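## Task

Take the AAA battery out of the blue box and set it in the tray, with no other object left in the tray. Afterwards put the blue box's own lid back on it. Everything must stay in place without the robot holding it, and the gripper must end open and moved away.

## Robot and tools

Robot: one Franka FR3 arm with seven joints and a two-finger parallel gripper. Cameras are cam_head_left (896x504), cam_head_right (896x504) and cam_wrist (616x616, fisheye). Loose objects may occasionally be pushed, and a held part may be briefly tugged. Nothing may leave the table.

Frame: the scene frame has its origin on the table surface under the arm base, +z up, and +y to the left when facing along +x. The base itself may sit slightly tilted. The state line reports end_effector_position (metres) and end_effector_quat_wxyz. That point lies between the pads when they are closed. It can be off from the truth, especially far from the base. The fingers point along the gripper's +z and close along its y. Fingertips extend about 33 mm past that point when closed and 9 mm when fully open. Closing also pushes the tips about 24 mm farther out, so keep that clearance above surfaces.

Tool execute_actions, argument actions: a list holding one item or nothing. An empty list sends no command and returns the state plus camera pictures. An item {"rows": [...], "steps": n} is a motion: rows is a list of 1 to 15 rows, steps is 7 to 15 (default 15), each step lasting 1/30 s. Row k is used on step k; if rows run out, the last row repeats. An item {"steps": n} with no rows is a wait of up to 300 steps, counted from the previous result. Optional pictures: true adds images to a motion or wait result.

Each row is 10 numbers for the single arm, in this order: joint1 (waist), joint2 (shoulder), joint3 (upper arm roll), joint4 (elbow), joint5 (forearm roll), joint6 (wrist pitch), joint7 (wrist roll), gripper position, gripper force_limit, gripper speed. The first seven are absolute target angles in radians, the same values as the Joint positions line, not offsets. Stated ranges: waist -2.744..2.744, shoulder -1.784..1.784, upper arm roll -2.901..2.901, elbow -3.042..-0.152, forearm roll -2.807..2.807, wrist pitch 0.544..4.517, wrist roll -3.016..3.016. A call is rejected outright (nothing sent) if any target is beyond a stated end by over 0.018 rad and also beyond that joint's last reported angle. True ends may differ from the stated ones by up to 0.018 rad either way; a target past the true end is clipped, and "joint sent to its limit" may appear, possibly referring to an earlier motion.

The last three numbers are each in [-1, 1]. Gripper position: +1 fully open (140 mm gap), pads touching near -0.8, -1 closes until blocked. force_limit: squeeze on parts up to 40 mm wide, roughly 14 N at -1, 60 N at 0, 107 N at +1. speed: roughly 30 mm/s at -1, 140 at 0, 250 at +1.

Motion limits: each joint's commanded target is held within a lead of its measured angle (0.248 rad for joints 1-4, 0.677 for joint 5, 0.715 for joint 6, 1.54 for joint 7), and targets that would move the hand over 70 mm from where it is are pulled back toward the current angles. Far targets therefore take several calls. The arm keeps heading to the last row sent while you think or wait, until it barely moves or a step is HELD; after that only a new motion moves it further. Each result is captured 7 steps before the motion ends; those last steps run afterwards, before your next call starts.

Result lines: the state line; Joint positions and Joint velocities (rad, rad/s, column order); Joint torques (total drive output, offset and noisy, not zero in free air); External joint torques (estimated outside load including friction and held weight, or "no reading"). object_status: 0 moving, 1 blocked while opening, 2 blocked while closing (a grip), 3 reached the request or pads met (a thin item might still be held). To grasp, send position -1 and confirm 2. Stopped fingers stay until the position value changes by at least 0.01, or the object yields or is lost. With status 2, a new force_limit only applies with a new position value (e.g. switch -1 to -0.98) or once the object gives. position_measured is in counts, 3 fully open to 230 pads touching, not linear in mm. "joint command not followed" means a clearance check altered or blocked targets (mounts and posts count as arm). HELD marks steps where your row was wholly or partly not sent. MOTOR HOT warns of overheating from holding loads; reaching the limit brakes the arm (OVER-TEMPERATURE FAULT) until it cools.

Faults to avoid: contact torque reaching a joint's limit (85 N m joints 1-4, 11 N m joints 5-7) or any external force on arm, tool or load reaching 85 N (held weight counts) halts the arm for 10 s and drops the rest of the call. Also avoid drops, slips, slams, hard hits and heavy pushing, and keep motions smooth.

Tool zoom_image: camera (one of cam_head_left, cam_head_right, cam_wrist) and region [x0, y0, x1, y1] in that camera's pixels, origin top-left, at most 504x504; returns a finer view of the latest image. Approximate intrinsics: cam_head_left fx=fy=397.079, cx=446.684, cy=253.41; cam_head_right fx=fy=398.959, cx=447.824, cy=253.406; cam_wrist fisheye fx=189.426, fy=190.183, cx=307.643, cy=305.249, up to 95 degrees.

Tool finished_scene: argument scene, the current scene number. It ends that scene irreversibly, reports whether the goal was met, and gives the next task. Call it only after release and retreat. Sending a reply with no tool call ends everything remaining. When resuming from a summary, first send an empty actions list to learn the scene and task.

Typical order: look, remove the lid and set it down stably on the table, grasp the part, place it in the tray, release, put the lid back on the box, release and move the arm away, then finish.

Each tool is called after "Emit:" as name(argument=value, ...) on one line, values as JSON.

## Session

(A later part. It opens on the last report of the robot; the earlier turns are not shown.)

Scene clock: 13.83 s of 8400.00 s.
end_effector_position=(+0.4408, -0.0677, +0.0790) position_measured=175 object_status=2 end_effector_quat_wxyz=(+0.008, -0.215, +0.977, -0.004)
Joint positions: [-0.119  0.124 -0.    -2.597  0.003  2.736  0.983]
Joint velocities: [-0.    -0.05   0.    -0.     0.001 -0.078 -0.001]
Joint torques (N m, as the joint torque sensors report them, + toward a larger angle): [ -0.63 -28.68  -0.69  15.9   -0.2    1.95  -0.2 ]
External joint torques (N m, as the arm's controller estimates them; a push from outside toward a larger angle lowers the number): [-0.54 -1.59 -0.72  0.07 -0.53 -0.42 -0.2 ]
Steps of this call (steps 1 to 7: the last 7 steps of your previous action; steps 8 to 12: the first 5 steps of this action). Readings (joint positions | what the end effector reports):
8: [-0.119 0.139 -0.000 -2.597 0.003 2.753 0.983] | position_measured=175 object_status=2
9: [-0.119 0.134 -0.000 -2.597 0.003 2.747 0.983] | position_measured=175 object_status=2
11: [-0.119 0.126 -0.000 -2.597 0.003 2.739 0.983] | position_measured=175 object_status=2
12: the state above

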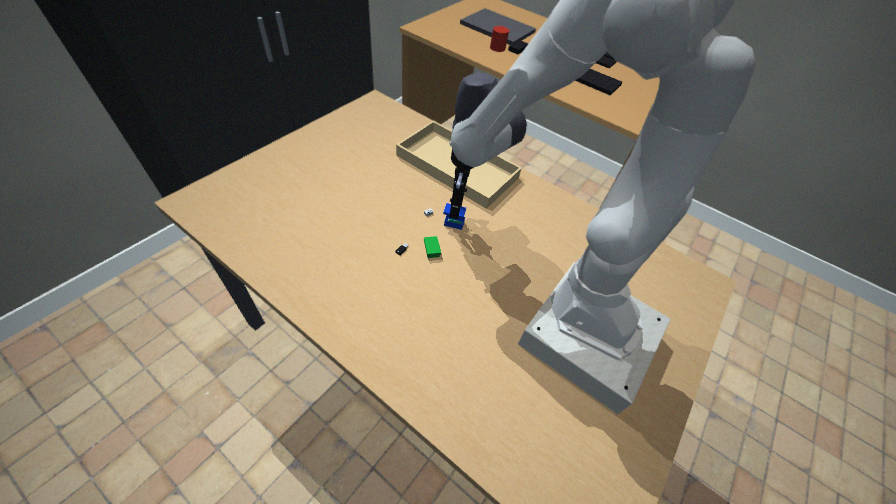

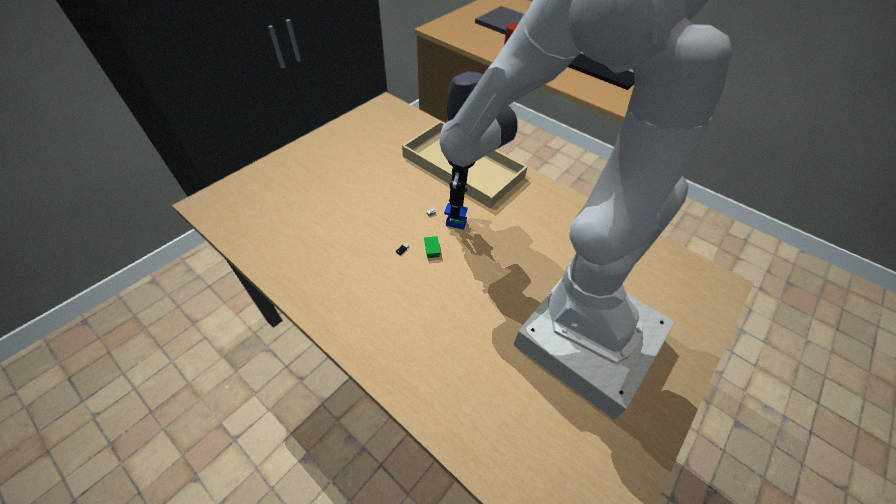

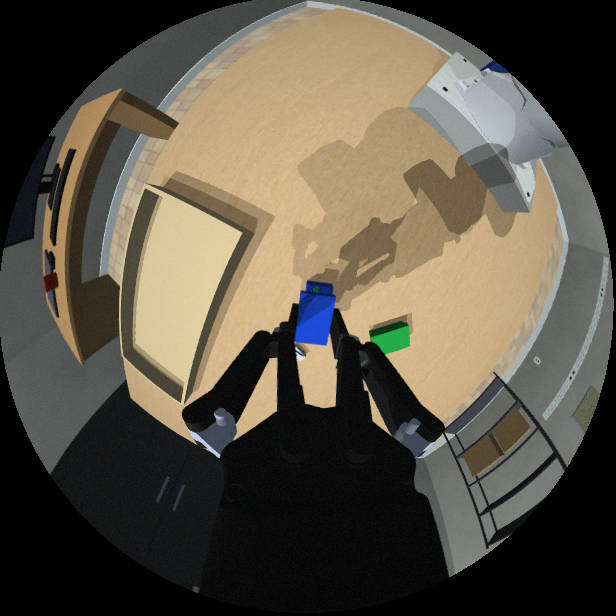

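Emit:
execute_actions(actions=[{"rows":[[-0.122,0.07,0,-2.65,0,2.72,0.98,-1,-0.3,-0.3],[-0.122,0.0,0,-2.75,0,2.75,0.98,-1,-0.3,-0.3],[-0.122,-0.05,0,-2.83,0,2.78,0.98,-1,-0.3,-0.3],[-0.122,-0.088,0,-2.88,0,2.796,0.98,-1,-0.3,-0.3]],"steps":15}])

Emit:
execute_actions(actions=[{"rows":[[-0.122,-0.05,0,-2.877,0,2.83,0.98,-1,-0.3,-0.3],[-0.122,-0.01,0,-2.873,0,2.87,0.98,-1,-0.3,-0.3],[-0.122,0.03,0,-2.869,0,2.905,0.98,-1,-0.3,-0.3],[-0.122,0.06,0,-2.866,0,2.93,0.98,-1,-0.3,-0.3]],"steps":15}])

Emit:
execute_actions(actions=[{"rows":[[-0.122,0.07,0,-2.865,0,2.94,0.98,-1,-0.3,-0.3],[-0.122,0.083,0,-2.864,0,2.95,0.98,-1,-0.3,-0.3]],"steps":15}], pictures=true)

Emit:
zoom_image(camera="cam_head_left", region=[420,190,520,270])

Scene clock: 14.87 s of 8400.00 s.
end_effector_position=(+0.3481, -0.0536, +0.0786) position_measured=175 object_status=2 end_effector_quat_wxyz=(-0.008, -0.215, +0.977, +0.002)
Joint positions: [-0.12  -0.072 -0.    -2.859  0.002  2.769  0.983]
Joint velocities: [ 0.001 -0.189  0.001 -0.297  0.     0.123  0.   ]
Joint torques (N m, as the joint torque sensors report them, + toward a larger angle): [ -0.04 -21.04  -0.21  15.63  -0.21   3.33  -0.24]
External joint torques (N m, as the arm's controller estimates them; a push from outside toward a larger angle lowers the number): [ 0.11 -0.92  0.02 -3.28 -0.59  0.4  -0.23]
Steps of this call (steps 1 to 7: the last 7 steps of your previous action; steps 8 to 23: the robot went on to your last target; steps 24 to 31: the first 8 steps of this action). Readings (joint positions | what the end effector reports):
24: [-0.120 0.113 -0.000 -2.607 0.003 2.723 0.983] | position_measured=175 object_status=2
25: [-0.120 0.086 -0.000 -2.640 0.003 2.729 0.983] | position_measured=175 object_status=2
27: [-0.120 0.002 -0.000 -2.750 0.003 2.748 0.983] | position_measured=175 object_status=2
31: the state above

Scene clock: 15.37 s of 8400.00 s.
end_effector_position=(+0.3365, -0.0520, +0.0427) position_measured=175 object_status=2 end_effector_quat_wxyz=(-0.015, -0.214, +0.977, +0.005)
Joint positions: [-0.12   0.051 -0.    -2.869  0.002  2.886  0.983]
Joint velocities: [ 0.     0.151 -0.     0.001 -0.001  0.233 -0.001]
Joint torques (N m, as the joint torque sensors report them, + toward a larger angle): [ -0.42 -23.69  -0.34  13.36  -0.26   3.18  -0.29]
External joint torques (N m, as the arm's controller estimates them; a push from outside toward a larger angle lowers the number): [-0.43  1.99 -0.4  -1.46 -0.41  0.47 -0.3 ]
Steps of this call (steps 1 to 7: the last 7 steps of your previous action; steps 8 to 15: the first 8 steps of this action). Readings (joint positions | what the end effector reports):
8: [-0.120 -0.081 -0.000 -2.877 0.002 2.794 0.983] | position_measured=175 object_status=2
9: [-0.120 -0.066 -0.000 -2.874 0.002 2.806 0.983] | position_measured=175 object_status=2
11: [-0.120 -0.012 -0.000 -2.869 0.002 2.842 0.983] | position_measured=175 object_status=2
15: the state above

Scene clock: 15.87 s of 8400.00 s.
end_effector_position=(+0.3451, -0.0534, +0.0378) position_measured=175 object_status=2 end_effector_quat_wxyz=(-0.002, -0.215, +0.977, -0.000)
Joint positions: [-0.12   0.081 -0.    -2.866  0.002  2.94   0.983]
Joint velocities: [-0.     0.011 -0.    -0.001 -0.     0.041  0.001]
Joint torques (N m, as the joint torque sensors report them, + toward a larger angle): [  0.07 -22.9   -0.11  12.26  -0.36   2.85  -0.13]
External joint torques (N m, as the arm's controller estimates them; a push from outside toward a larger angle lowers the number): [ 0.09  0.18 -0.16 -0.2  -0.51  0.4  -0.13]
Steps of this call (steps 1 to 7: the last 7 steps of your previous action; steps 8 to 15: the first 8 steps of this action). Readings (joint positions | what the end effector reports):
8: [-0.120 0.060 -0.000 -2.867 0.002 2.921 0.983] | position_measured=175 object_status=2
9: [-0.120 0.064 -0.000 -2.866 0.002 2.925 0.983] | position_measured=175 object_status=2
11: [-0.120 0.074 -0.000 -2.866 0.002 2.933 0.983] | position_measured=175 object_status=2
15: the state above

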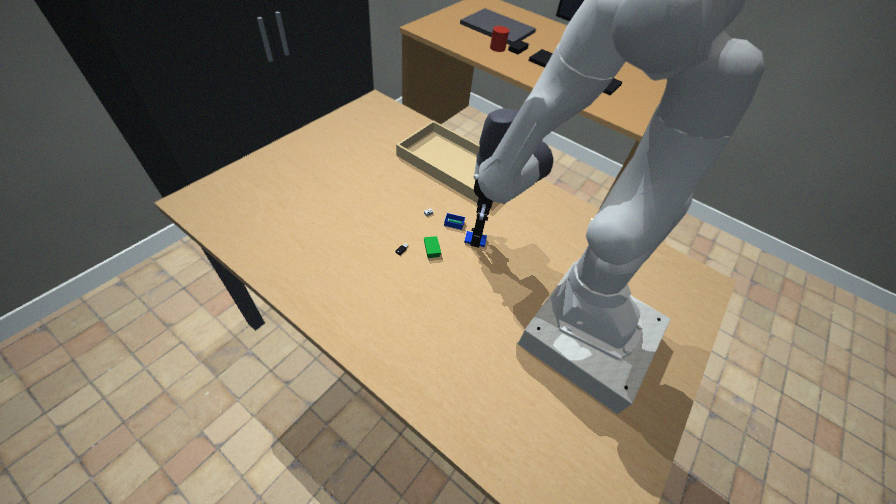

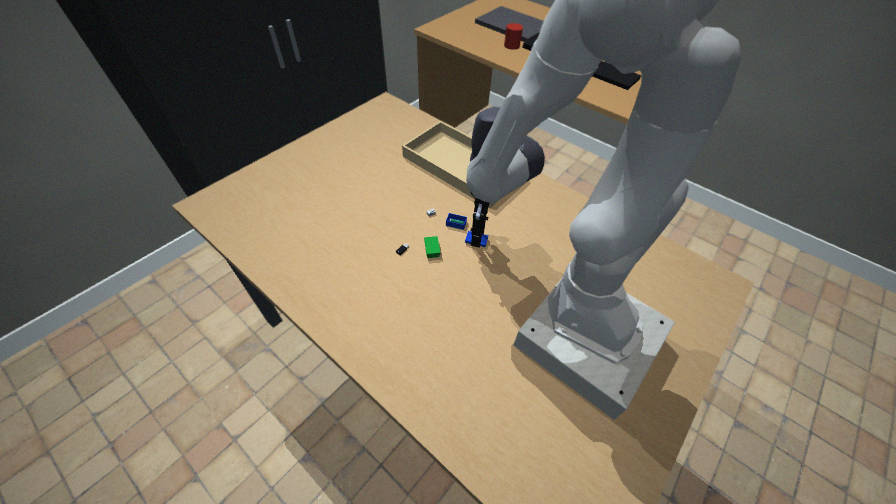

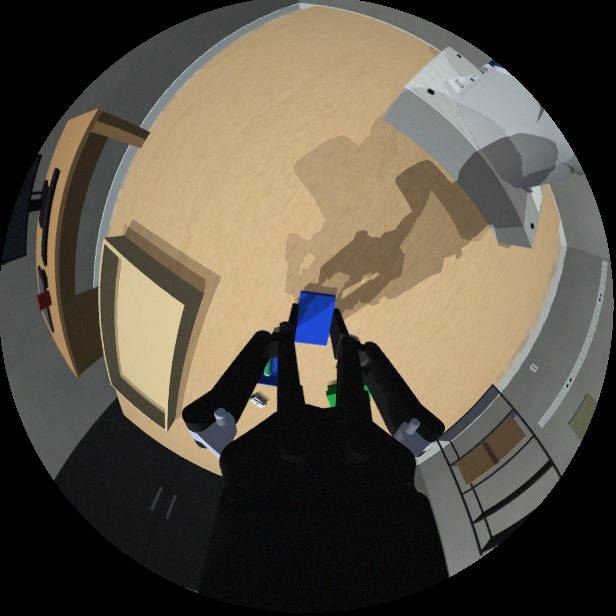

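Region (420, 190, 520, 270) of cam_head_left's 896x504 image, scaled by 5.040, with more detail than that image has; it fills the top 403 rows of this view, and the rest is white.

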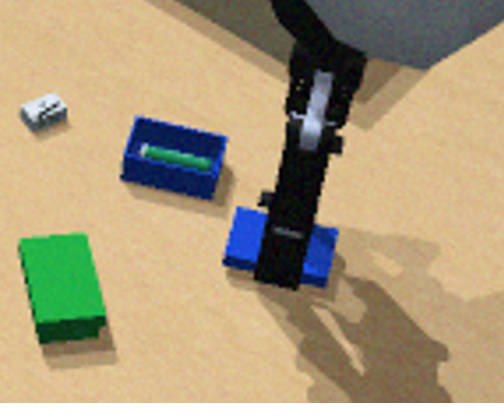

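Emit:
execute_actions(actions=[{"rows":[[-0.122,0.085,0,-2.864,0,2.952,0.98,-0.05,-0.3,-0.5]],"steps":15}])

Emit:
execute_actions(actions=[{"rows":[[-0.122,0.03,0,-2.87,0,2.9,0.98,-0.05,-0.3,0],[-0.122,-0.03,0,-2.875,0,2.85,0.98,-0.05,-0.3,0],[-0.122,-0.08,0,-2.87,0,2.8,0.98,-0.05,-0.3,0],[-0.122,-0.06,0,-2.83,0,2.78,0.98,-0.05,-0.3,0],[-0.122,0.0,0,-2.75,0,2.76,0.98,-0.05,-0.3,0]],"steps":15}])

Emit:
execute_actions(actions=[{"rows":[[-0.122,0.07,0,-2.65,0,2.74,0.98,-0.05,-0.3,0],[-0.122,0.12,0,-2.597,0,2.73,0.98,-0.05,-0.3,0]],"steps":15}])

Emit:
execute_actions(actions=[{"rows":[[-0.122,0.15,0,-2.597,0,2.76,0.98,-0.05,-0.3,0],[-0.122,0.18,0,-2.597,0,2.795,0.98,-0.05,-0.3,0],[-0.122,0.205,0,-2.597,0,2.82,0.98,-0.05,-0.3,0],[-0.122,0.228,0,-2.597,0,2.832,0.98,-0.05,-0.3,0]],"steps":15}])

Emit:
execute_actions(actions=[{"rows":[[-0.122,0.232,0,-2.597,0,2.832,0.98,-0.05,-0.3,0]],"steps":12}], pictures=true)

Emit:
zoom_image(camera="cam_head_left", region=[420,190,520,270])

Scene clock: 17.40 s of 8400.00 s.
end_effector_position=(+0.3470, -0.0537, +0.0377) position_measured=144 object_status=0 end_effector_quat_wxyz=(+0.001, -0.215, +0.977, -0.001)
Joint positions: [-0.12   0.083 -0.    -2.866  0.002  2.949  0.983]
Joint velocities: [ 0.     0.002  0.003 -0.    -0.     0.004  0.   ]
Joint torques (N m, as the joint torque sensors report them, + toward a larger angle): [ -0.07 -20.79   0.29  11.82  -0.21   2.83  -0.22]
External joint torques (N m, as the arm's controller estimates them; a push from outside toward a larger angle lowers the number): [-0.09  2.01  0.19 -0.47 -0.35  0.4  -0.22]
Steps of this call (steps 1 to 7: the last 7 steps of your previous action; steps 8 to 15: the robot went on to your last target; steps 16 to 38: nothing new was sent; steps 39 to 46: the first 8 steps of this action). Readings (joint positions | what the end effector reports):
39: [-0.120 0.082 -0.000 -2.866 0.002 2.948 0.983] | position_measured=175 object_status=0
40: [-0.120 0.082 -0.000 -2.866 0.002 2.948 0.983] | position_measured=175 object_status=0
42: [-0.120 0.083 -0.000 -2.866 0.002 2.948 0.983] | position_measured=162 object_status=0
46: the state above

Scene clock: 17.90 s of 8400.00 s.
end_effector_position=(+0.4022, -0.0620, +0.0888) position_measured=135 object_status=3 end_effector_quat_wxyz=(+0.030, -0.215, +0.976, -0.013)
Joint positions: [-0.12  -0.011 -0.    -2.769  0.002  2.821  0.983]
Joint velocities: [-0.001  0.054 -0.     0.328 -0.    -0.307 -0.   ]
Joint torques (N m, as the joint torque sensors report them, + toward a larger angle): [ -0.19 -19.18  -0.09   8.96  -0.08   1.21  -0.2 ]
External joint torques (N m, as the arm's controller estimates them; a push from outside toward a larger angle lowers the number): [-0.17  0.75 -0.06 -0.91 -0.28 -0.38 -0.21]
Steps of this call (steps 1 to 7: the last 7 steps of your previous action; steps 8 to 15: the first 8 steps of this action). Readings (joint positions | what the end effector reports):
8: [-0.120 0.076 -0.000 -2.868 0.002 2.942 0.983] | position_measured=135 object_status=3
9: [-0.120 0.053 -0.000 -2.872 0.002 2.926 0.983] | position_measured=135 object_status=3
11: [-0.120 -0.012 -0.000 -2.867 0.002 2.882 0.983] | position_measured=135 object_status=3
15: the state above

Scene clock: 18.40 s of 8400.00 s.
end_effector_position=(+0.4415, -0.0680, +0.0817) position_measured=135 object_status=3 end_effector_quat_wxyz=(+0.012, -0.215, +0.977, -0.006)
Joint positions: [-0.12   0.114 -0.    -2.605  0.001  2.743  0.983]
Joint velocities: [-0.     0.073 -0.     0.082  0.001 -0.062  0.001]
Joint torques (N m, as the joint torque sensors report them, + toward a larger angle): [ -0.46 -27.95   0.59  16.55   0.06   2.19  -0.24]
External joint torques (N m, as the arm's controller estimates them; a push from outside toward a larger angle lowers the number): [-0.42  0.84  0.52  0.57 -0.24 -0.25 -0.24]
Steps of this call (steps 1 to 7: the last 7 steps of your previous action; steps 8 to 15: the first 8 steps of this action). Readings (joint positions | what the end effector reports):
8: [-0.120 0.011 -0.000 -2.735 0.002 2.769 0.983] | position_measured=135 object_status=3
9: [-0.120 0.041 -0.000 -2.696 0.001 2.762 0.983] | position_measured=135 object_status=3
11: [-0.120 0.087 -0.000 -2.637 0.001 2.754 0.983] | position_measured=135 object_status=3
15: the state above

Scene clock: 18.90 s of 8400.00 s.
end_effector_position=(+0.4260, -0.0657, +0.0405) position_measured=135 object_status=3 end_effector_quat_wxyz=(-0.009, -0.215, +0.977, +0.002)
Joint positions: [-0.12   0.223 -0.    -2.599  0.001  2.802  0.983]
Joint velocities: [-0.001  0.129 -0.001 -0.007 -0.001  0.143 -0.001]
Joint torques (N m, as the joint torque sensors report them, + toward a larger angle): [ -0.72 -33.26  -0.64  15.11  -0.01   3.38  -0.16]
External joint torques (N m, as the arm's controller estimates them; a push from outside toward a larger angle lowers the number): [-0.59  1.18 -0.73 -2.38 -0.27  0.44 -0.16]
Steps of this call (steps 1 to 7: the last 7 steps of your previous action; steps 8 to 15: the first 8 steps of this action). Readings (joint positions | what the end effector reports):
8: [-0.120 0.122 -0.000 -2.598 0.001 2.739 0.983] | position_measured=135 object_status=3
9: [-0.120 0.133 -0.000 -2.596 0.001 2.748 0.983] | position_measured=135 object_status=3
11: [-0.120 0.172 -0.000 -2.594 0.001 2.773 0.983] | position_measured=135 object_status=3
15: the state above

Scene clock: 19.30 s of 8400.00 s.
end_effector_position=(+0.4316, -0.0666, +0.0397) position_measured=135 object_status=3 end_effector_quat_wxyz=(-0.000, -0.215, +0.977, -0.001)
Joint positions: [-0.12   0.23  -0.    -2.599  0.001  2.827  0.983]
Joint velocities: [-0.     0.008  0.002  0.     0.     0.015 -0.001]
Joint torques (N m, as the joint torque sensors report them, + toward a larger angle): [ -0.3  -29.06  -0.29  14.38  -0.01   3.1   -0.25]
External joint torques (N m, as the arm's controller estimates them; a push from outside toward a larger angle lowers the number): [-0.36  1.14 -0.57 -0.33 -0.25  0.64 -0.25]
Steps of this call (steps 1 to 7: the last 7 steps of your previous action; steps 8 to 12: the first 5 steps of this action). Readings (joint positions | what the end effector reports):
8: [-0.120 0.227 -0.000 -2.599 0.001 2.824 0.983] | position_measured=135 object_status=3
9: [-0.120 0.228 -0.000 -2.599 0.001 2.825 0.983] | position_measured=135 object_status=3
11: [-0.120 0.230 -0.000 -2.599 0.001 2.826 0.983] | position_measured=135 object_status=3
12: the state above

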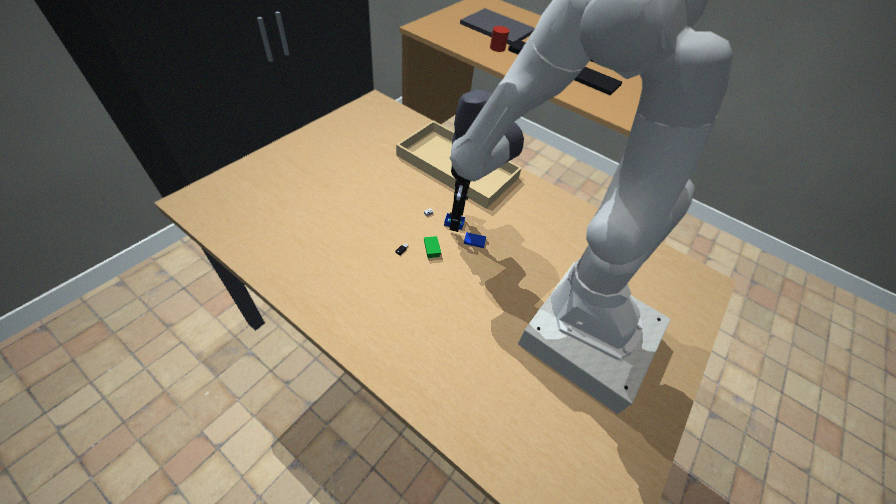

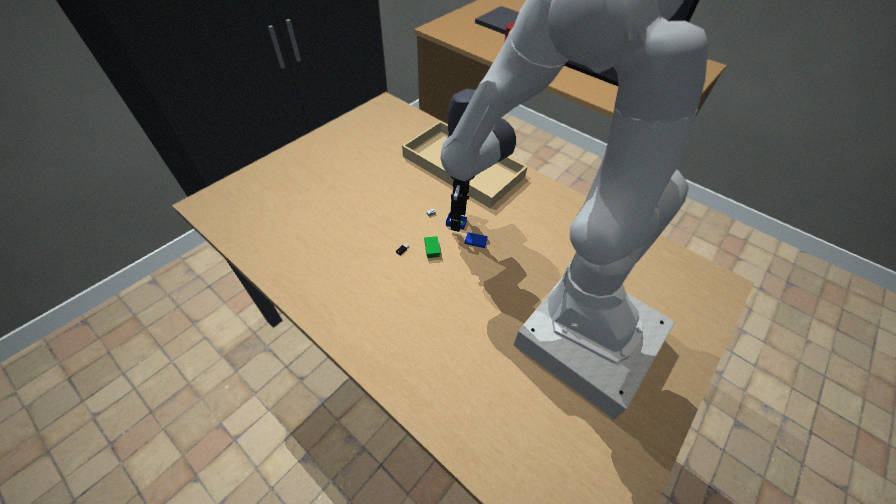

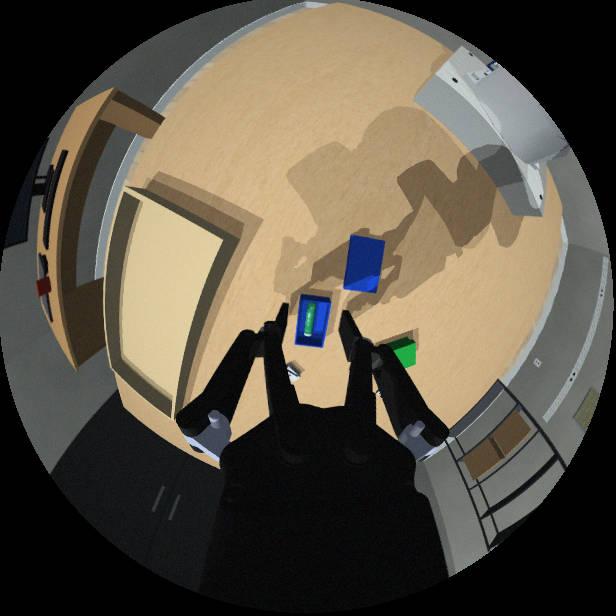

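Region (420, 190, 520, 270) of cam_head_left's 896x504 image, scaled by 5.040, with more detail than that image has; it fills the top 403 rows of this view, and the rest is white.

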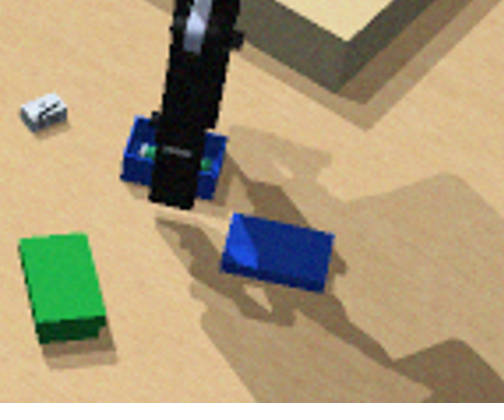

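Emit:
execute_actions(actions=[{"rows":[[-0.122,0.232,0,-2.597,0,2.832,0.98,-1,-0.2,-0.3]],"steps":15}])

Emit:
execute_actions(actions=[{"rows":[[-0.122,0.232,0,-2.597,0,2.832,0.98,-1,-0.2,-0.3],[-0.122,0.232,0,-2.597,0,2.832,0.98,-1,-0.2,-0.3],[-0.122,0.232,0,-2.597,0,2.832,0.98,-1,-0.2,-0.3],[-0.122,0.22,0,-2.597,0,2.825,0.98,-1,-0.2,-0.3],[-0.122,0.21,0,-2.597,0,2.818,1.05,-1,-0.2,-0.3],[-0.122,0.205,0,-2.597,0,2.814,1.2,-1,-0.2,-0.3],[-0.122,0.205,0,-2.597,0,2.814,1.4,-1,-0.2,-0.3],[-0.122,0.205,0,-2.597,0,2.814,1.571,-1,-0.2,-0.3]],"steps":15}])

Emit:
execute_actions(actions=[{"rows":[[-0.122,0.205,0,-2.597,0,2.814,1.571,-1,-0.2,-0.3]],"steps":15}])

Emit:
execute_actions(actions=[{"rows":[[-0.122,0.205,0,-2.597,0,2.814,1.571,-1,-0.2,-0.3]],"steps":15}], pictures=true)

Emit:
zoom_image(camera="cam_head_left", region=[420,190,520,270])

Scene clock: 20.50 s of 8400.00 s.
end_effector_position=(+0.4324, -0.0667, +0.0399) position_measured=174 object_status=0 end_effector_quat_wxyz=(+0.001, -0.215, +0.977, -0.002)
Joint positions: [-0.12   0.23  -0.    -2.598  0.001  2.83   0.983]
Joint velocities: [-0.001 -0.02  -0.002  0.007  0.001  0.001 -0.002]
Joint torques (N m, as the joint torque sensors report them, + toward a larger angle): [ -0.29 -27.15   0.56  13.6   -0.03   2.81  -0.19]
External joint torques (N m, as the arm's controller estimates them; a push from outside toward a larger angle lowers the number): [-0.17  3.19  0.47 -1.51 -0.28  0.18 -0.19]
Steps of this call (steps 1 to 7: the last 7 steps of your previous action; steps 8 to 15: the robot went on to your last target; steps 16 to 28: nothing new was sent; steps 29 to 36: the first 8 steps of this action). Readings (joint positions | what the end effector reports):
29: [-0.120 0.230 -0.000 -2.598 0.001 2.830 0.983] | position_measured=135 object_status=0
30: [-0.120 0.230 -0.000 -2.598 0.001 2.830 0.983] | position_measured=140 object_status=0
32: [-0.120 0.230 -0.000 -2.598 0.001 2.830 0.983] | position_measured=151 object_status=0
36: the state above

Scene clock: 21.00 s of 8400.00 s.
end_effector_position=(+0.4373, -0.0674, +0.0476) position_measured=182 object_status=2 end_effector_quat_wxyz=(+0.007, -0.161, +0.987, -0.003)
Joint positions: [-0.12   0.212 -0.    -2.598  0.001  2.823  1.093]
Joint velocities: [ 0.    -0.1    0.     0.006 -0.001 -0.03   1.573]
Joint torques (N m, as the joint torque sensors report them, + toward a larger angle): [ -0.14 -28.92  -0.09  13.8    0.04   2.2    0.48]
External joint torques (N m, as the arm's controller estimates them; a push from outside toward a larger angle lowers the number): [-0.09 -1.15 -0.24 -0.14 -0.23 -0.05  0.47]
Steps of this call (steps 1 to 7: the last 7 steps of your previous action; steps 8 to 15: the first 8 steps of this action). Readings (joint positions | what the end effector reports):
8: [-0.120 0.230 -0.000 -2.598 0.001 2.830 0.983] | position_measured=182 object_status=2
9: [-0.120 0.230 -0.000 -2.598 0.001 2.830 0.983] | position_measured=182 object_status=2
11: [-0.120 0.229 -0.000 -2.598 0.001 2.829 0.983] | position_measured=182 object_status=2
15: the state above

Scene clock: 21.50 s of 8400.00 s.
end_effector_position=(+0.4373, -0.0674, +0.0493) position_measured=182 object_status=2 end_effector_quat_wxyz=(+0.007, +0.030, +1.000, -0.002)
Joint positions: [-0.12   0.207 -0.    -2.598  0.001  2.817  1.476]
Joint velocities: [-0.002 -0.    -0.     0.001 -0.    -0.003  0.304]
Joint torques (N m, as the joint torque sensors report them, + toward a larger angle): [ -1.25 -29.79  -0.36  14.9   -0.05   2.21   0.2 ]
External joint torques (N m, as the arm's controller estimates them; a push from outside toward a larger angle lowers the number): [-1.16 -0.1  -0.47 -0.18 -0.32 -0.25  0.2 ]
Steps of this call (steps 1 to 7: the last 7 steps of your previous action; steps 8 to 15: the first 8 steps of this action). Readings (joint positions | what the end effector reports):
8: [-0.120 0.207 -0.000 -2.598 0.001 2.818 1.370] | position_measured=182 object_status=2
9: [-0.120 0.207 -0.000 -2.598 0.001 2.818 1.391] | position_measured=182 object_status=2
11: [-0.120 0.207 -0.000 -2.598 0.001 2.817 1.426] | position_measured=182 object_status=2
15: the state above

Scene clock: 22.00 s of 8400.00 s.
end_effector_position=(+0.4372, -0.0674, +0.0493) position_measured=182 object_status=2 end_effector_quat_wxyz=(+0.007, +0.067, +0.998, -0.002)
Joint positions: [-0.12   0.207 -0.    -2.598  0.001  2.816  1.55 ]
Joint velocities: [-0.    -0.     0.001 -0.     0.     0.     0.06 ]
Joint torques (N m, as the joint torque sensors report them, + toward a larger angle): [  0.01 -30.44  -0.11  14.21   0.03   2.22   0.14]
External joint torques (N m, as the arm's controller estimates them; a push from outside toward a larger angle lowers the number): [ 0.01 -0.7  -0.3  -0.89 -0.24 -0.24  0.14]
Steps of this call (steps 1 to 7: the last 7 steps of your previous action; steps 8 to 15: the first 8 steps of this action). Readings (joint positions | what the end effector reports):
8: [-0.120 0.207 -0.000 -2.598 0.001 2.816 1.530] | position_measured=182 object_status=2
9: [-0.120 0.207 -0.000 -2.598 0.001 2.816 1.534] | position_measured=182 object_status=2
11: [-0.120 0.207 -0.000 -2.598 0.001 2.816 1.540] | position_measured=182 object_status=2
15: the state above

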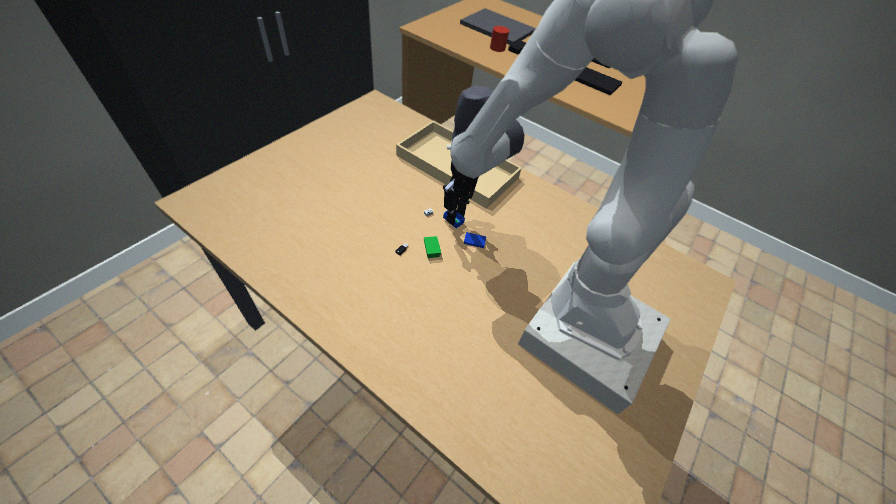

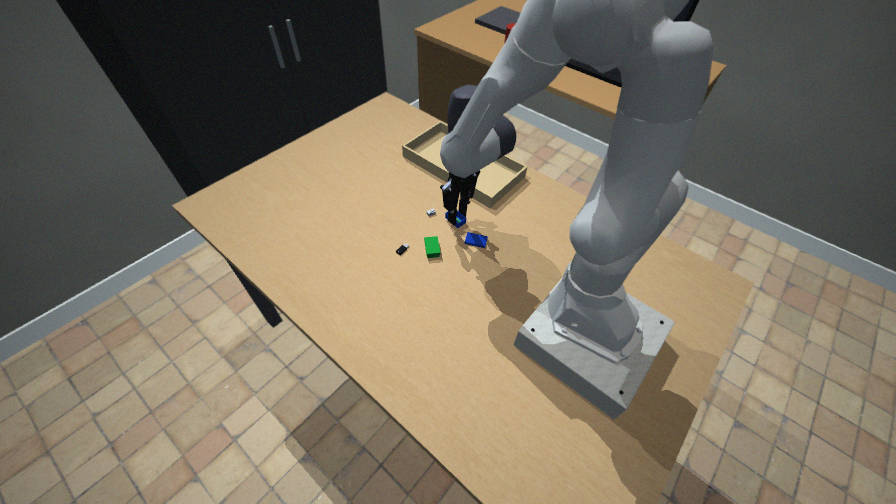

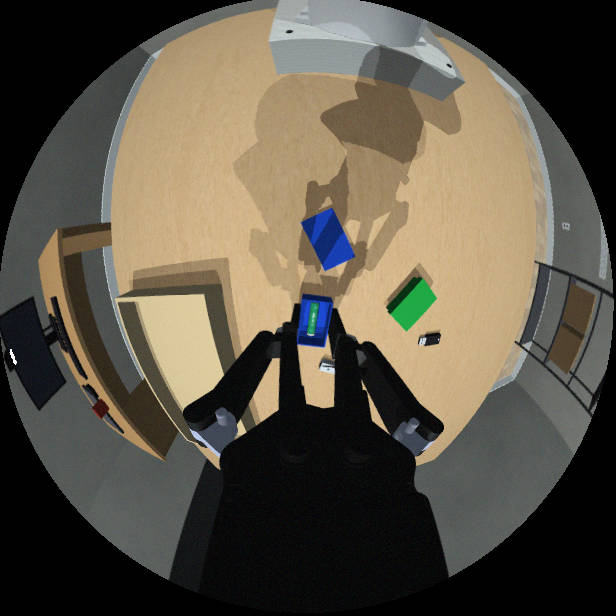

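Region (420, 190, 520, 270) of cam_head_left's 896x504 image, scaled by 5.040, with more detail than that image has; it fills the top 403 rows of this view, and the rest is white.

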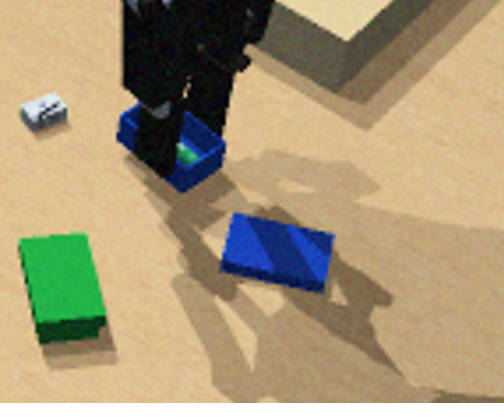

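Emit:
execute_actions(actions=[{"rows":[[-0.122,0.22,0,-2.597,0,2.824,1.571,-1,-0.2,-0.3],[-0.122,0.232,0,-2.597,0,2.832,1.571,-1,-0.2,-0.3],[-0.122,0.232,0,-2.597,0,2.832,1.571,-1,-0.2,-0.3],[-0.122,0.232,0,-2.597,0,2.832,1.571,-1,-0.2,-0.3],[-0.122,0.232,0,-2.597,0,2.832,1.571,-0.05,0,0]],"steps":15}])

Emit:
execute_actions(actions=[{"rows":[[-0.122,0.232,0,-2.597,0,2.832,1.571,-0.05,0,0],[-0.122,0.18,0,-2.597,0,2.78,1.571,-0.05,0,0],[-0.122,0.12,0,-2.597,0,2.72,1.571,-0.05,0,0],[-0.122,0.06,0,-2.597,0,2.66,1.571,-0.05,0,0]],"steps":15}])

Emit:
execute_actions(actions=[{"rows":[[-0.122,0.3,0,-2.2,0,2.2,1.571,-0.05,0,0]],"steps":15}])

Emit:
execute_actions(actions=[{"rows":[[-0.122,0.68,0,-1.65,0,1.65,1.571,-0.05,0,0]],"steps":15}])

Emit:
execute_actions(actions=[{"rows":[[-0.122,0.7,0,-1.65,0,1.655,1.571,-0.05,0,0]],"steps":15}], pictures=true)

Scene clock: 22.93 s of 8400.00 s.
end_effector_position=(+0.4322, -0.0667, +0.0399) position_measured=161 object_status=0 end_effector_quat_wxyz=(+0.000, +0.075, +0.997, -0.001)
Joint positions: [-0.12   0.23  -0.    -2.597  0.001  2.826  1.567]
Joint velocities: [-0.001  0.009  0.001  0.     0.     0.02   0.   ]
Joint torques (N m, as the joint torque sensors report them, + toward a larger angle): [ -0.56 -29.54  -0.25  12.95   0.03   2.85   0.06]
External joint torques (N m, as the arm's controller estimates them; a push from outside toward a larger angle lowers the number): [-0.55  0.79 -0.46 -1.89 -0.22  0.4   0.06]
Steps of this call (steps 1 to 7: the last 7 steps of your previous action; steps 8 to 20: the robot went on to your last target; steps 21 to 28: the first 8 steps of this action). Readings (joint positions | what the end effector reports):
21: [-0.120 0.208 -0.000 -2.597 0.001 2.817 1.566] | position_measured=182 object_status=2
22: [-0.120 0.212 -0.000 -2.597 0.001 2.820 1.566] | position_measured=182 object_status=2
24: [-0.120 0.223 -0.000 -2.597 0.001 2.823 1.566] | position_measured=182 object_status=2
28: the state above

Scene clock: 23.43 s of 8400.00 s.
end_effector_position=(+0.4545, -0.0699, +0.1027) position_measured=135 object_status=3 end_effector_quat_wxyz=(+0.028, +0.075, +0.997, -0.003)
Joint positions: [-0.12   0.07  -0.    -2.593  0.001  2.719  1.568]
Joint velocities: [ 0.002 -0.291  0.001  0.041  0.001 -0.29  -0.   ]
Joint torques (N m, as the joint torque sensors report them, + toward a larger angle): [  0.06 -19.33  -0.47  10.86   0.     1.12   0.  ]
External joint torques (N m, as the arm's controller estimates them; a push from outside toward a larger angle lowers the number): [ 0.07 -1.19 -0.51 -0.74 -0.35 -0.32  0.  ]
Steps of this call (steps 1 to 7: the last 7 steps of your previous action; steps 8 to 15: the first 8 steps of this action). Readings (joint positions | what the end effector reports):
8: [-0.120 0.231 -0.000 -2.597 0.001 2.829 1.567] | position_measured=135 object_status=0
9: [-0.120 0.225 -0.000 -2.598 0.001 2.821 1.567] | position_measured=135 object_status=0
11: [-0.120 0.171 -0.000 -2.604 0.001 2.778 1.567] | position_measured=135 object_status=3
15: the state above

Scene clock: 23.93 s of 8400.00 s.
end_effector_position=(+0.4773, -0.0732, +0.0962) position_measured=135 object_status=3 end_effector_quat_wxyz=(-0.101, +0.075, +0.992, +0.007)
Joint positions: [-0.12   0.29   0.    -2.225  0.001  2.311  1.568]
Joint velocities: [-0.001  0.053  0.001  0.357 -0.    -0.626 -0.   ]
Joint torques (N m, as the joint torque sensors report them, + toward a larger angle): [ -0.27 -32.5   -0.82  14.71   0.34   0.84   0.08]
External joint torques (N m, as the arm's controller estimates them; a push from outside toward a larger angle lowers the number): [-0.25  1.49 -1.1  -0.47 -0.06 -0.48  0.07]
Steps of this call (steps 1 to 7: the last 7 steps of your previous action; steps 8 to 15: the first 8 steps of this action). Readings (joint positions | what the end effector reports):
8: [-0.120 0.089 0.000 -2.555 0.001 2.624 1.568] | position_measured=135 object_status=3
9: [-0.120 0.150 0.000 -2.480 0.001 2.552 1.568] | position_measured=135 object_status=3
11: [-0.120 0.248 0.000 -2.343 0.001 2.436 1.568] | position_measured=135 object_status=3
15: the state above

Scene clock: 24.43 s of 8400.00 s.
end_effector_position=(+0.4679, -0.0717, +0.0668) position_measured=135 object_status=3 end_effector_quat_wxyz=(-0.292, +0.072, +0.953, +0.022)
Joint positions: [-0.12   0.664  0.    -1.737  0.     1.804  1.568]
Joint velocities: [-0.001  0.437 -0.001  1.016  0.    -0.899 -0.   ]
Joint torques (N m, as the joint torque sensors report them, + toward a larger angle): [ -0.72 -57.71  -0.4   21.36   0.61  -0.2    0.04]
External joint torques (N m, as the arm's controller estimates them; a push from outside toward a larger angle lowers the number): [-0.81  2.35 -1.23  0.42  0.04 -0.51  0.01]
Steps of this call (steps 1 to 7: the last 7 steps of your previous action; steps 8 to 15: the first 8 steps of this action). Readings (joint positions | what the end effector reports):
8: [-0.120 0.319 0.001 -2.169 0.001 2.181 1.568] | position_measured=135 object_status=3
9: [-0.120 0.363 0.001 -2.116 0.001 2.122 1.568] | position_measured=135 object_status=3
11: [-0.120 0.481 0.001 -1.981 0.000 1.989 1.568] | position_measured=135 object_status=3
15: the state above

Scene clock: 24.93 s of 8400.00 s.
end_effector_position=(+0.4587, -0.0703, +0.0846) position_measured=135 object_status=3 end_effector_quat_wxyz=(-0.334, +0.071, +0.939, +0.025)
Joint positions: [-0.12   0.7    0.    -1.65   0.     1.664  1.568]
Joint velocities: [-0.     0.01   0.001 -0.001 -0.001 -0.043 -0.001]
Joint torques (N m, as the joint torque sensors report them, + toward a larger angle): [ -0.14 -46.2   -0.2   18.9    0.57   0.01   0.14]
External joint torques (N m, as the arm's controller estimates them; a push from outside toward a larger angle lowers the number): [ 0.02  2.81 -0.71 -1.46 -0.02 -0.39  0.12]
Steps of this call (steps 1 to 7: the last 7 steps of your previous action; steps 8 to 15: the first 8 steps of this action). Readings (joint positions | what the end effector reports):
8: [-0.120 0.678 0.000 -1.652 0.000 1.685 1.568] | position_measured=135 object_status=3
9: [-0.120 0.682 0.000 -1.650 0.000 1.681 1.568] | position_measured=135 object_status=3
11: [-0.120 0.692 0.000 -1.650 0.000 1.673 1.568] | position_measured=135 object_status=3
15: the state above

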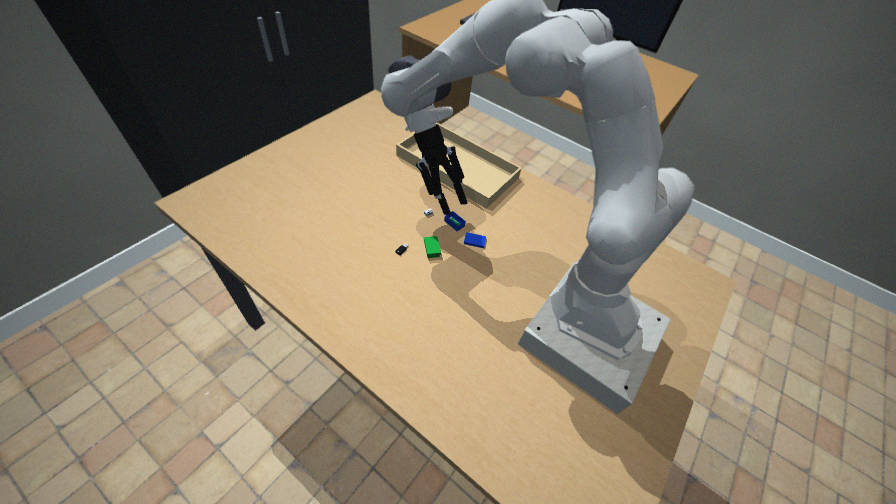

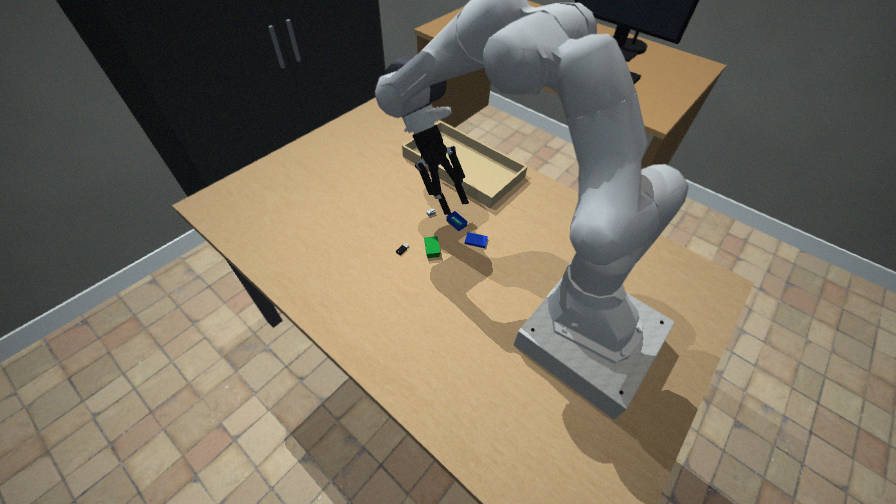

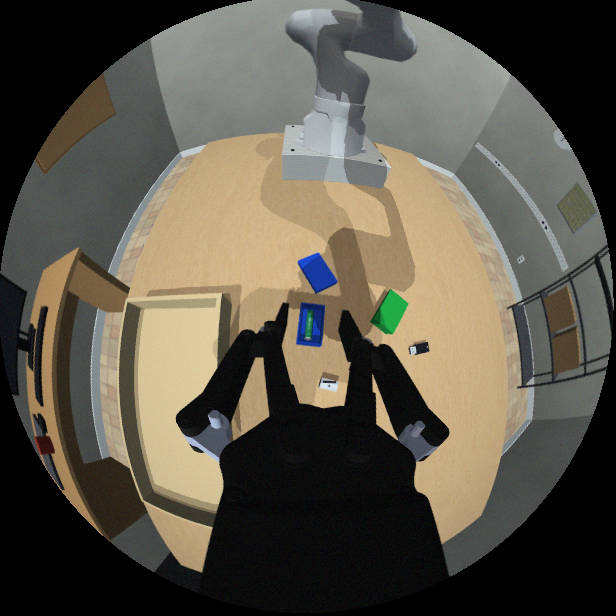

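Emit:
execute_actions(actions=[{"rows":[[-0.122,0.706,0,-1.675,0,1.69,1.571,-0.05,0,0],[-0.122,0.712,0,-1.7,0,1.72,1.571,-0.05,0,0],[-0.122,0.718,0,-1.72,0,1.75,1.571,-0.05,0,0],[-0.122,0.724,0,-1.735,0,1.775,1.571,-0.05,0,0],[-0.122,0.73,0,-1.747,0,1.791,1.571,-0.05,0,0]],"steps":15}])

Emit:
execute_actions(actions=[{"rows":[[-0.122,0.73,0,-1.747,0,1.791,1.571,-0.05,0,0]],"steps":15}], pictures=true)

Emit:
zoom_image(camera="cam_head_left", region=[410,180,510,260])

Emit:
zoom_image(camera="cam_wrist", region=[230,230,400,400])

Scene clock: 25.93 s of 8400.00 s.
end_effector_position=(+0.4272, -0.0655, +0.0441) position_measured=135 object_status=3 end_effector_quat_wxyz=(-0.351, +0.070, +0.933, +0.027)
Joint positions: [-0.12   0.729  0.    -1.738  0.     1.747  1.568]
Joint velocities: [ 0.001  0.139 -0.001 -0.173  0.     0.228 -0.   ]
Joint torques (N m, as the joint torque sensors report them, + toward a larger angle): [ -0.81 -53.63  -0.35  20.54   0.46   1.21   0.15]
External joint torques (N m, as the arm's controller estimates them; a push from outside toward a larger angle lowers the number): [-0.66  0.86 -0.92 -2.1  -0.12  0.54  0.13]
Steps of this call (steps 1 to 7: the last 7 steps of your previous action; steps 8 to 15: the robot went on to your last target; steps 16 to 22: nothing new was sent; steps 23 to 30: the first 8 steps of this action). Readings (joint positions | what the end effector reports):
23: [-0.120 0.699 0.000 -1.654 0.000 1.662 1.568] | position_measured=135 object_status=3
24: [-0.120 0.699 0.000 -1.664 0.000 1.672 1.568] | position_measured=135 object_status=3
26: [-0.120 0.703 0.000 -1.693 0.000 1.700 1.568] | position_measured=135 object_status=3
30: the state above

Scene clock: 26.43 s of 8400.00 s.
end_effector_position=(+0.4337, -0.0665, +0.0364) position_measured=135 object_status=3 end_effector_quat_wxyz=(-0.337, +0.071, +0.939, +0.025)
Joint positions: [-0.12   0.731  0.    -1.746  0.     1.786  1.568]
Joint velocities: [ 0.001  0.    -0.001  0.001 -0.     0.013 -0.   ]
Joint torques (N m, as the joint torque sensors report them, + toward a larger angle): [ -0.62 -46.21  -0.11  16.82   0.45   0.8    0.1 ]
External joint torques (N m, as the arm's controller estimates them; a push from outside toward a larger angle lowers the number): [-0.57  0.59 -0.71 -1.2  -0.05  0.49  0.09]
Steps of this call (steps 1 to 7: the last 7 steps of your previous action; steps 8 to 15: the first 8 steps of this action). Readings (joint positions | what the end effector reports):
8: [-0.120 0.732 0.000 -1.746 0.000 1.780 1.568] | position_measured=135 object_status=3
9: [-0.120 0.732 0.000 -1.746 0.000 1.781 1.568] | position_measured=135 object_status=3
11: [-0.120 0.731 0.000 -1.746 0.000 1.784 1.568] | position_measured=135 object_status=3
15: the state above

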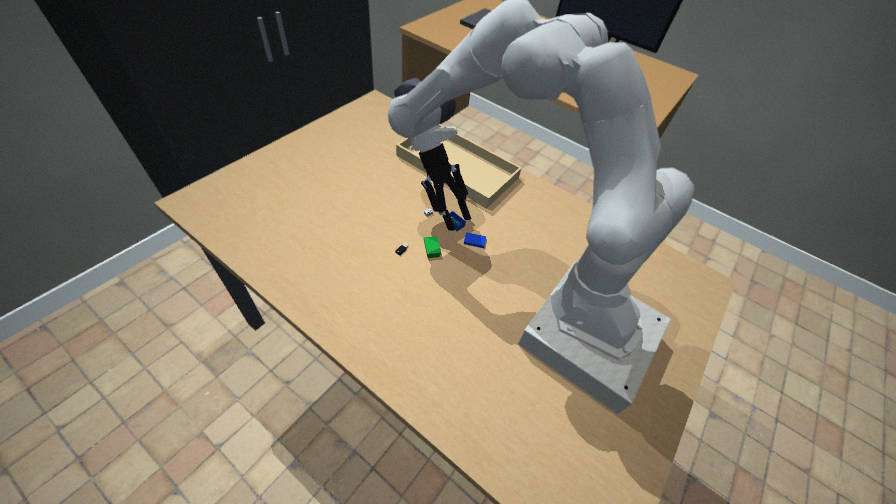

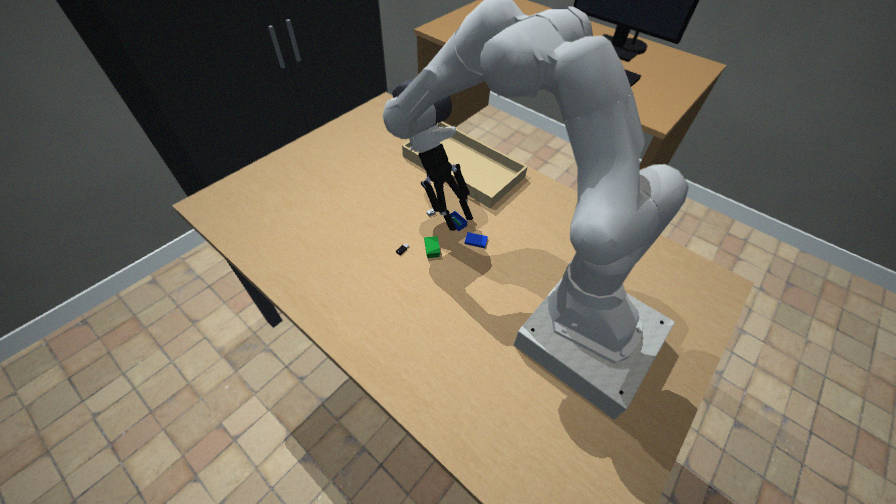

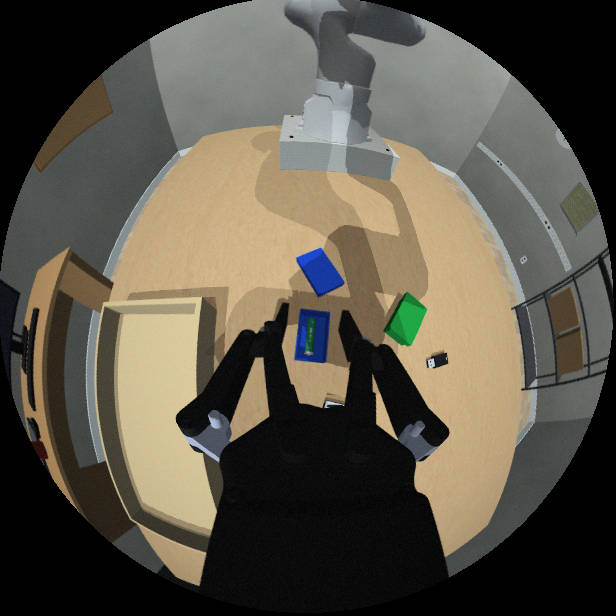

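Region (410, 180, 510, 260) of cam_head_left's 896x504 image, scaled by 5.040, with more detail than that image has; it fills the top 403 rows of this view, and the rest is white.

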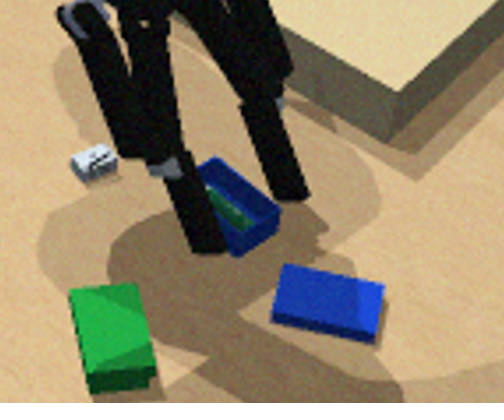

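Region (230, 230, 400, 400) of cam_wrist's 616x616 image, scaled by 2.965, with more detail than that image has.

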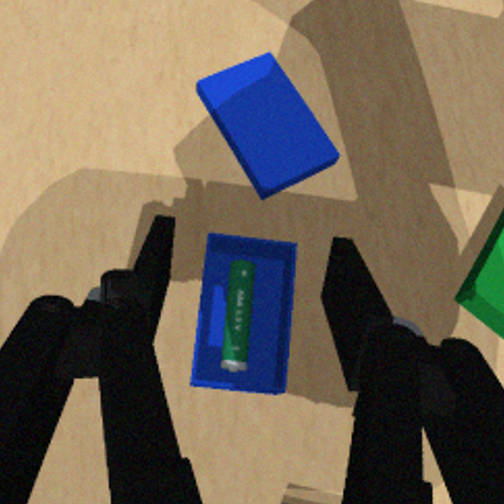

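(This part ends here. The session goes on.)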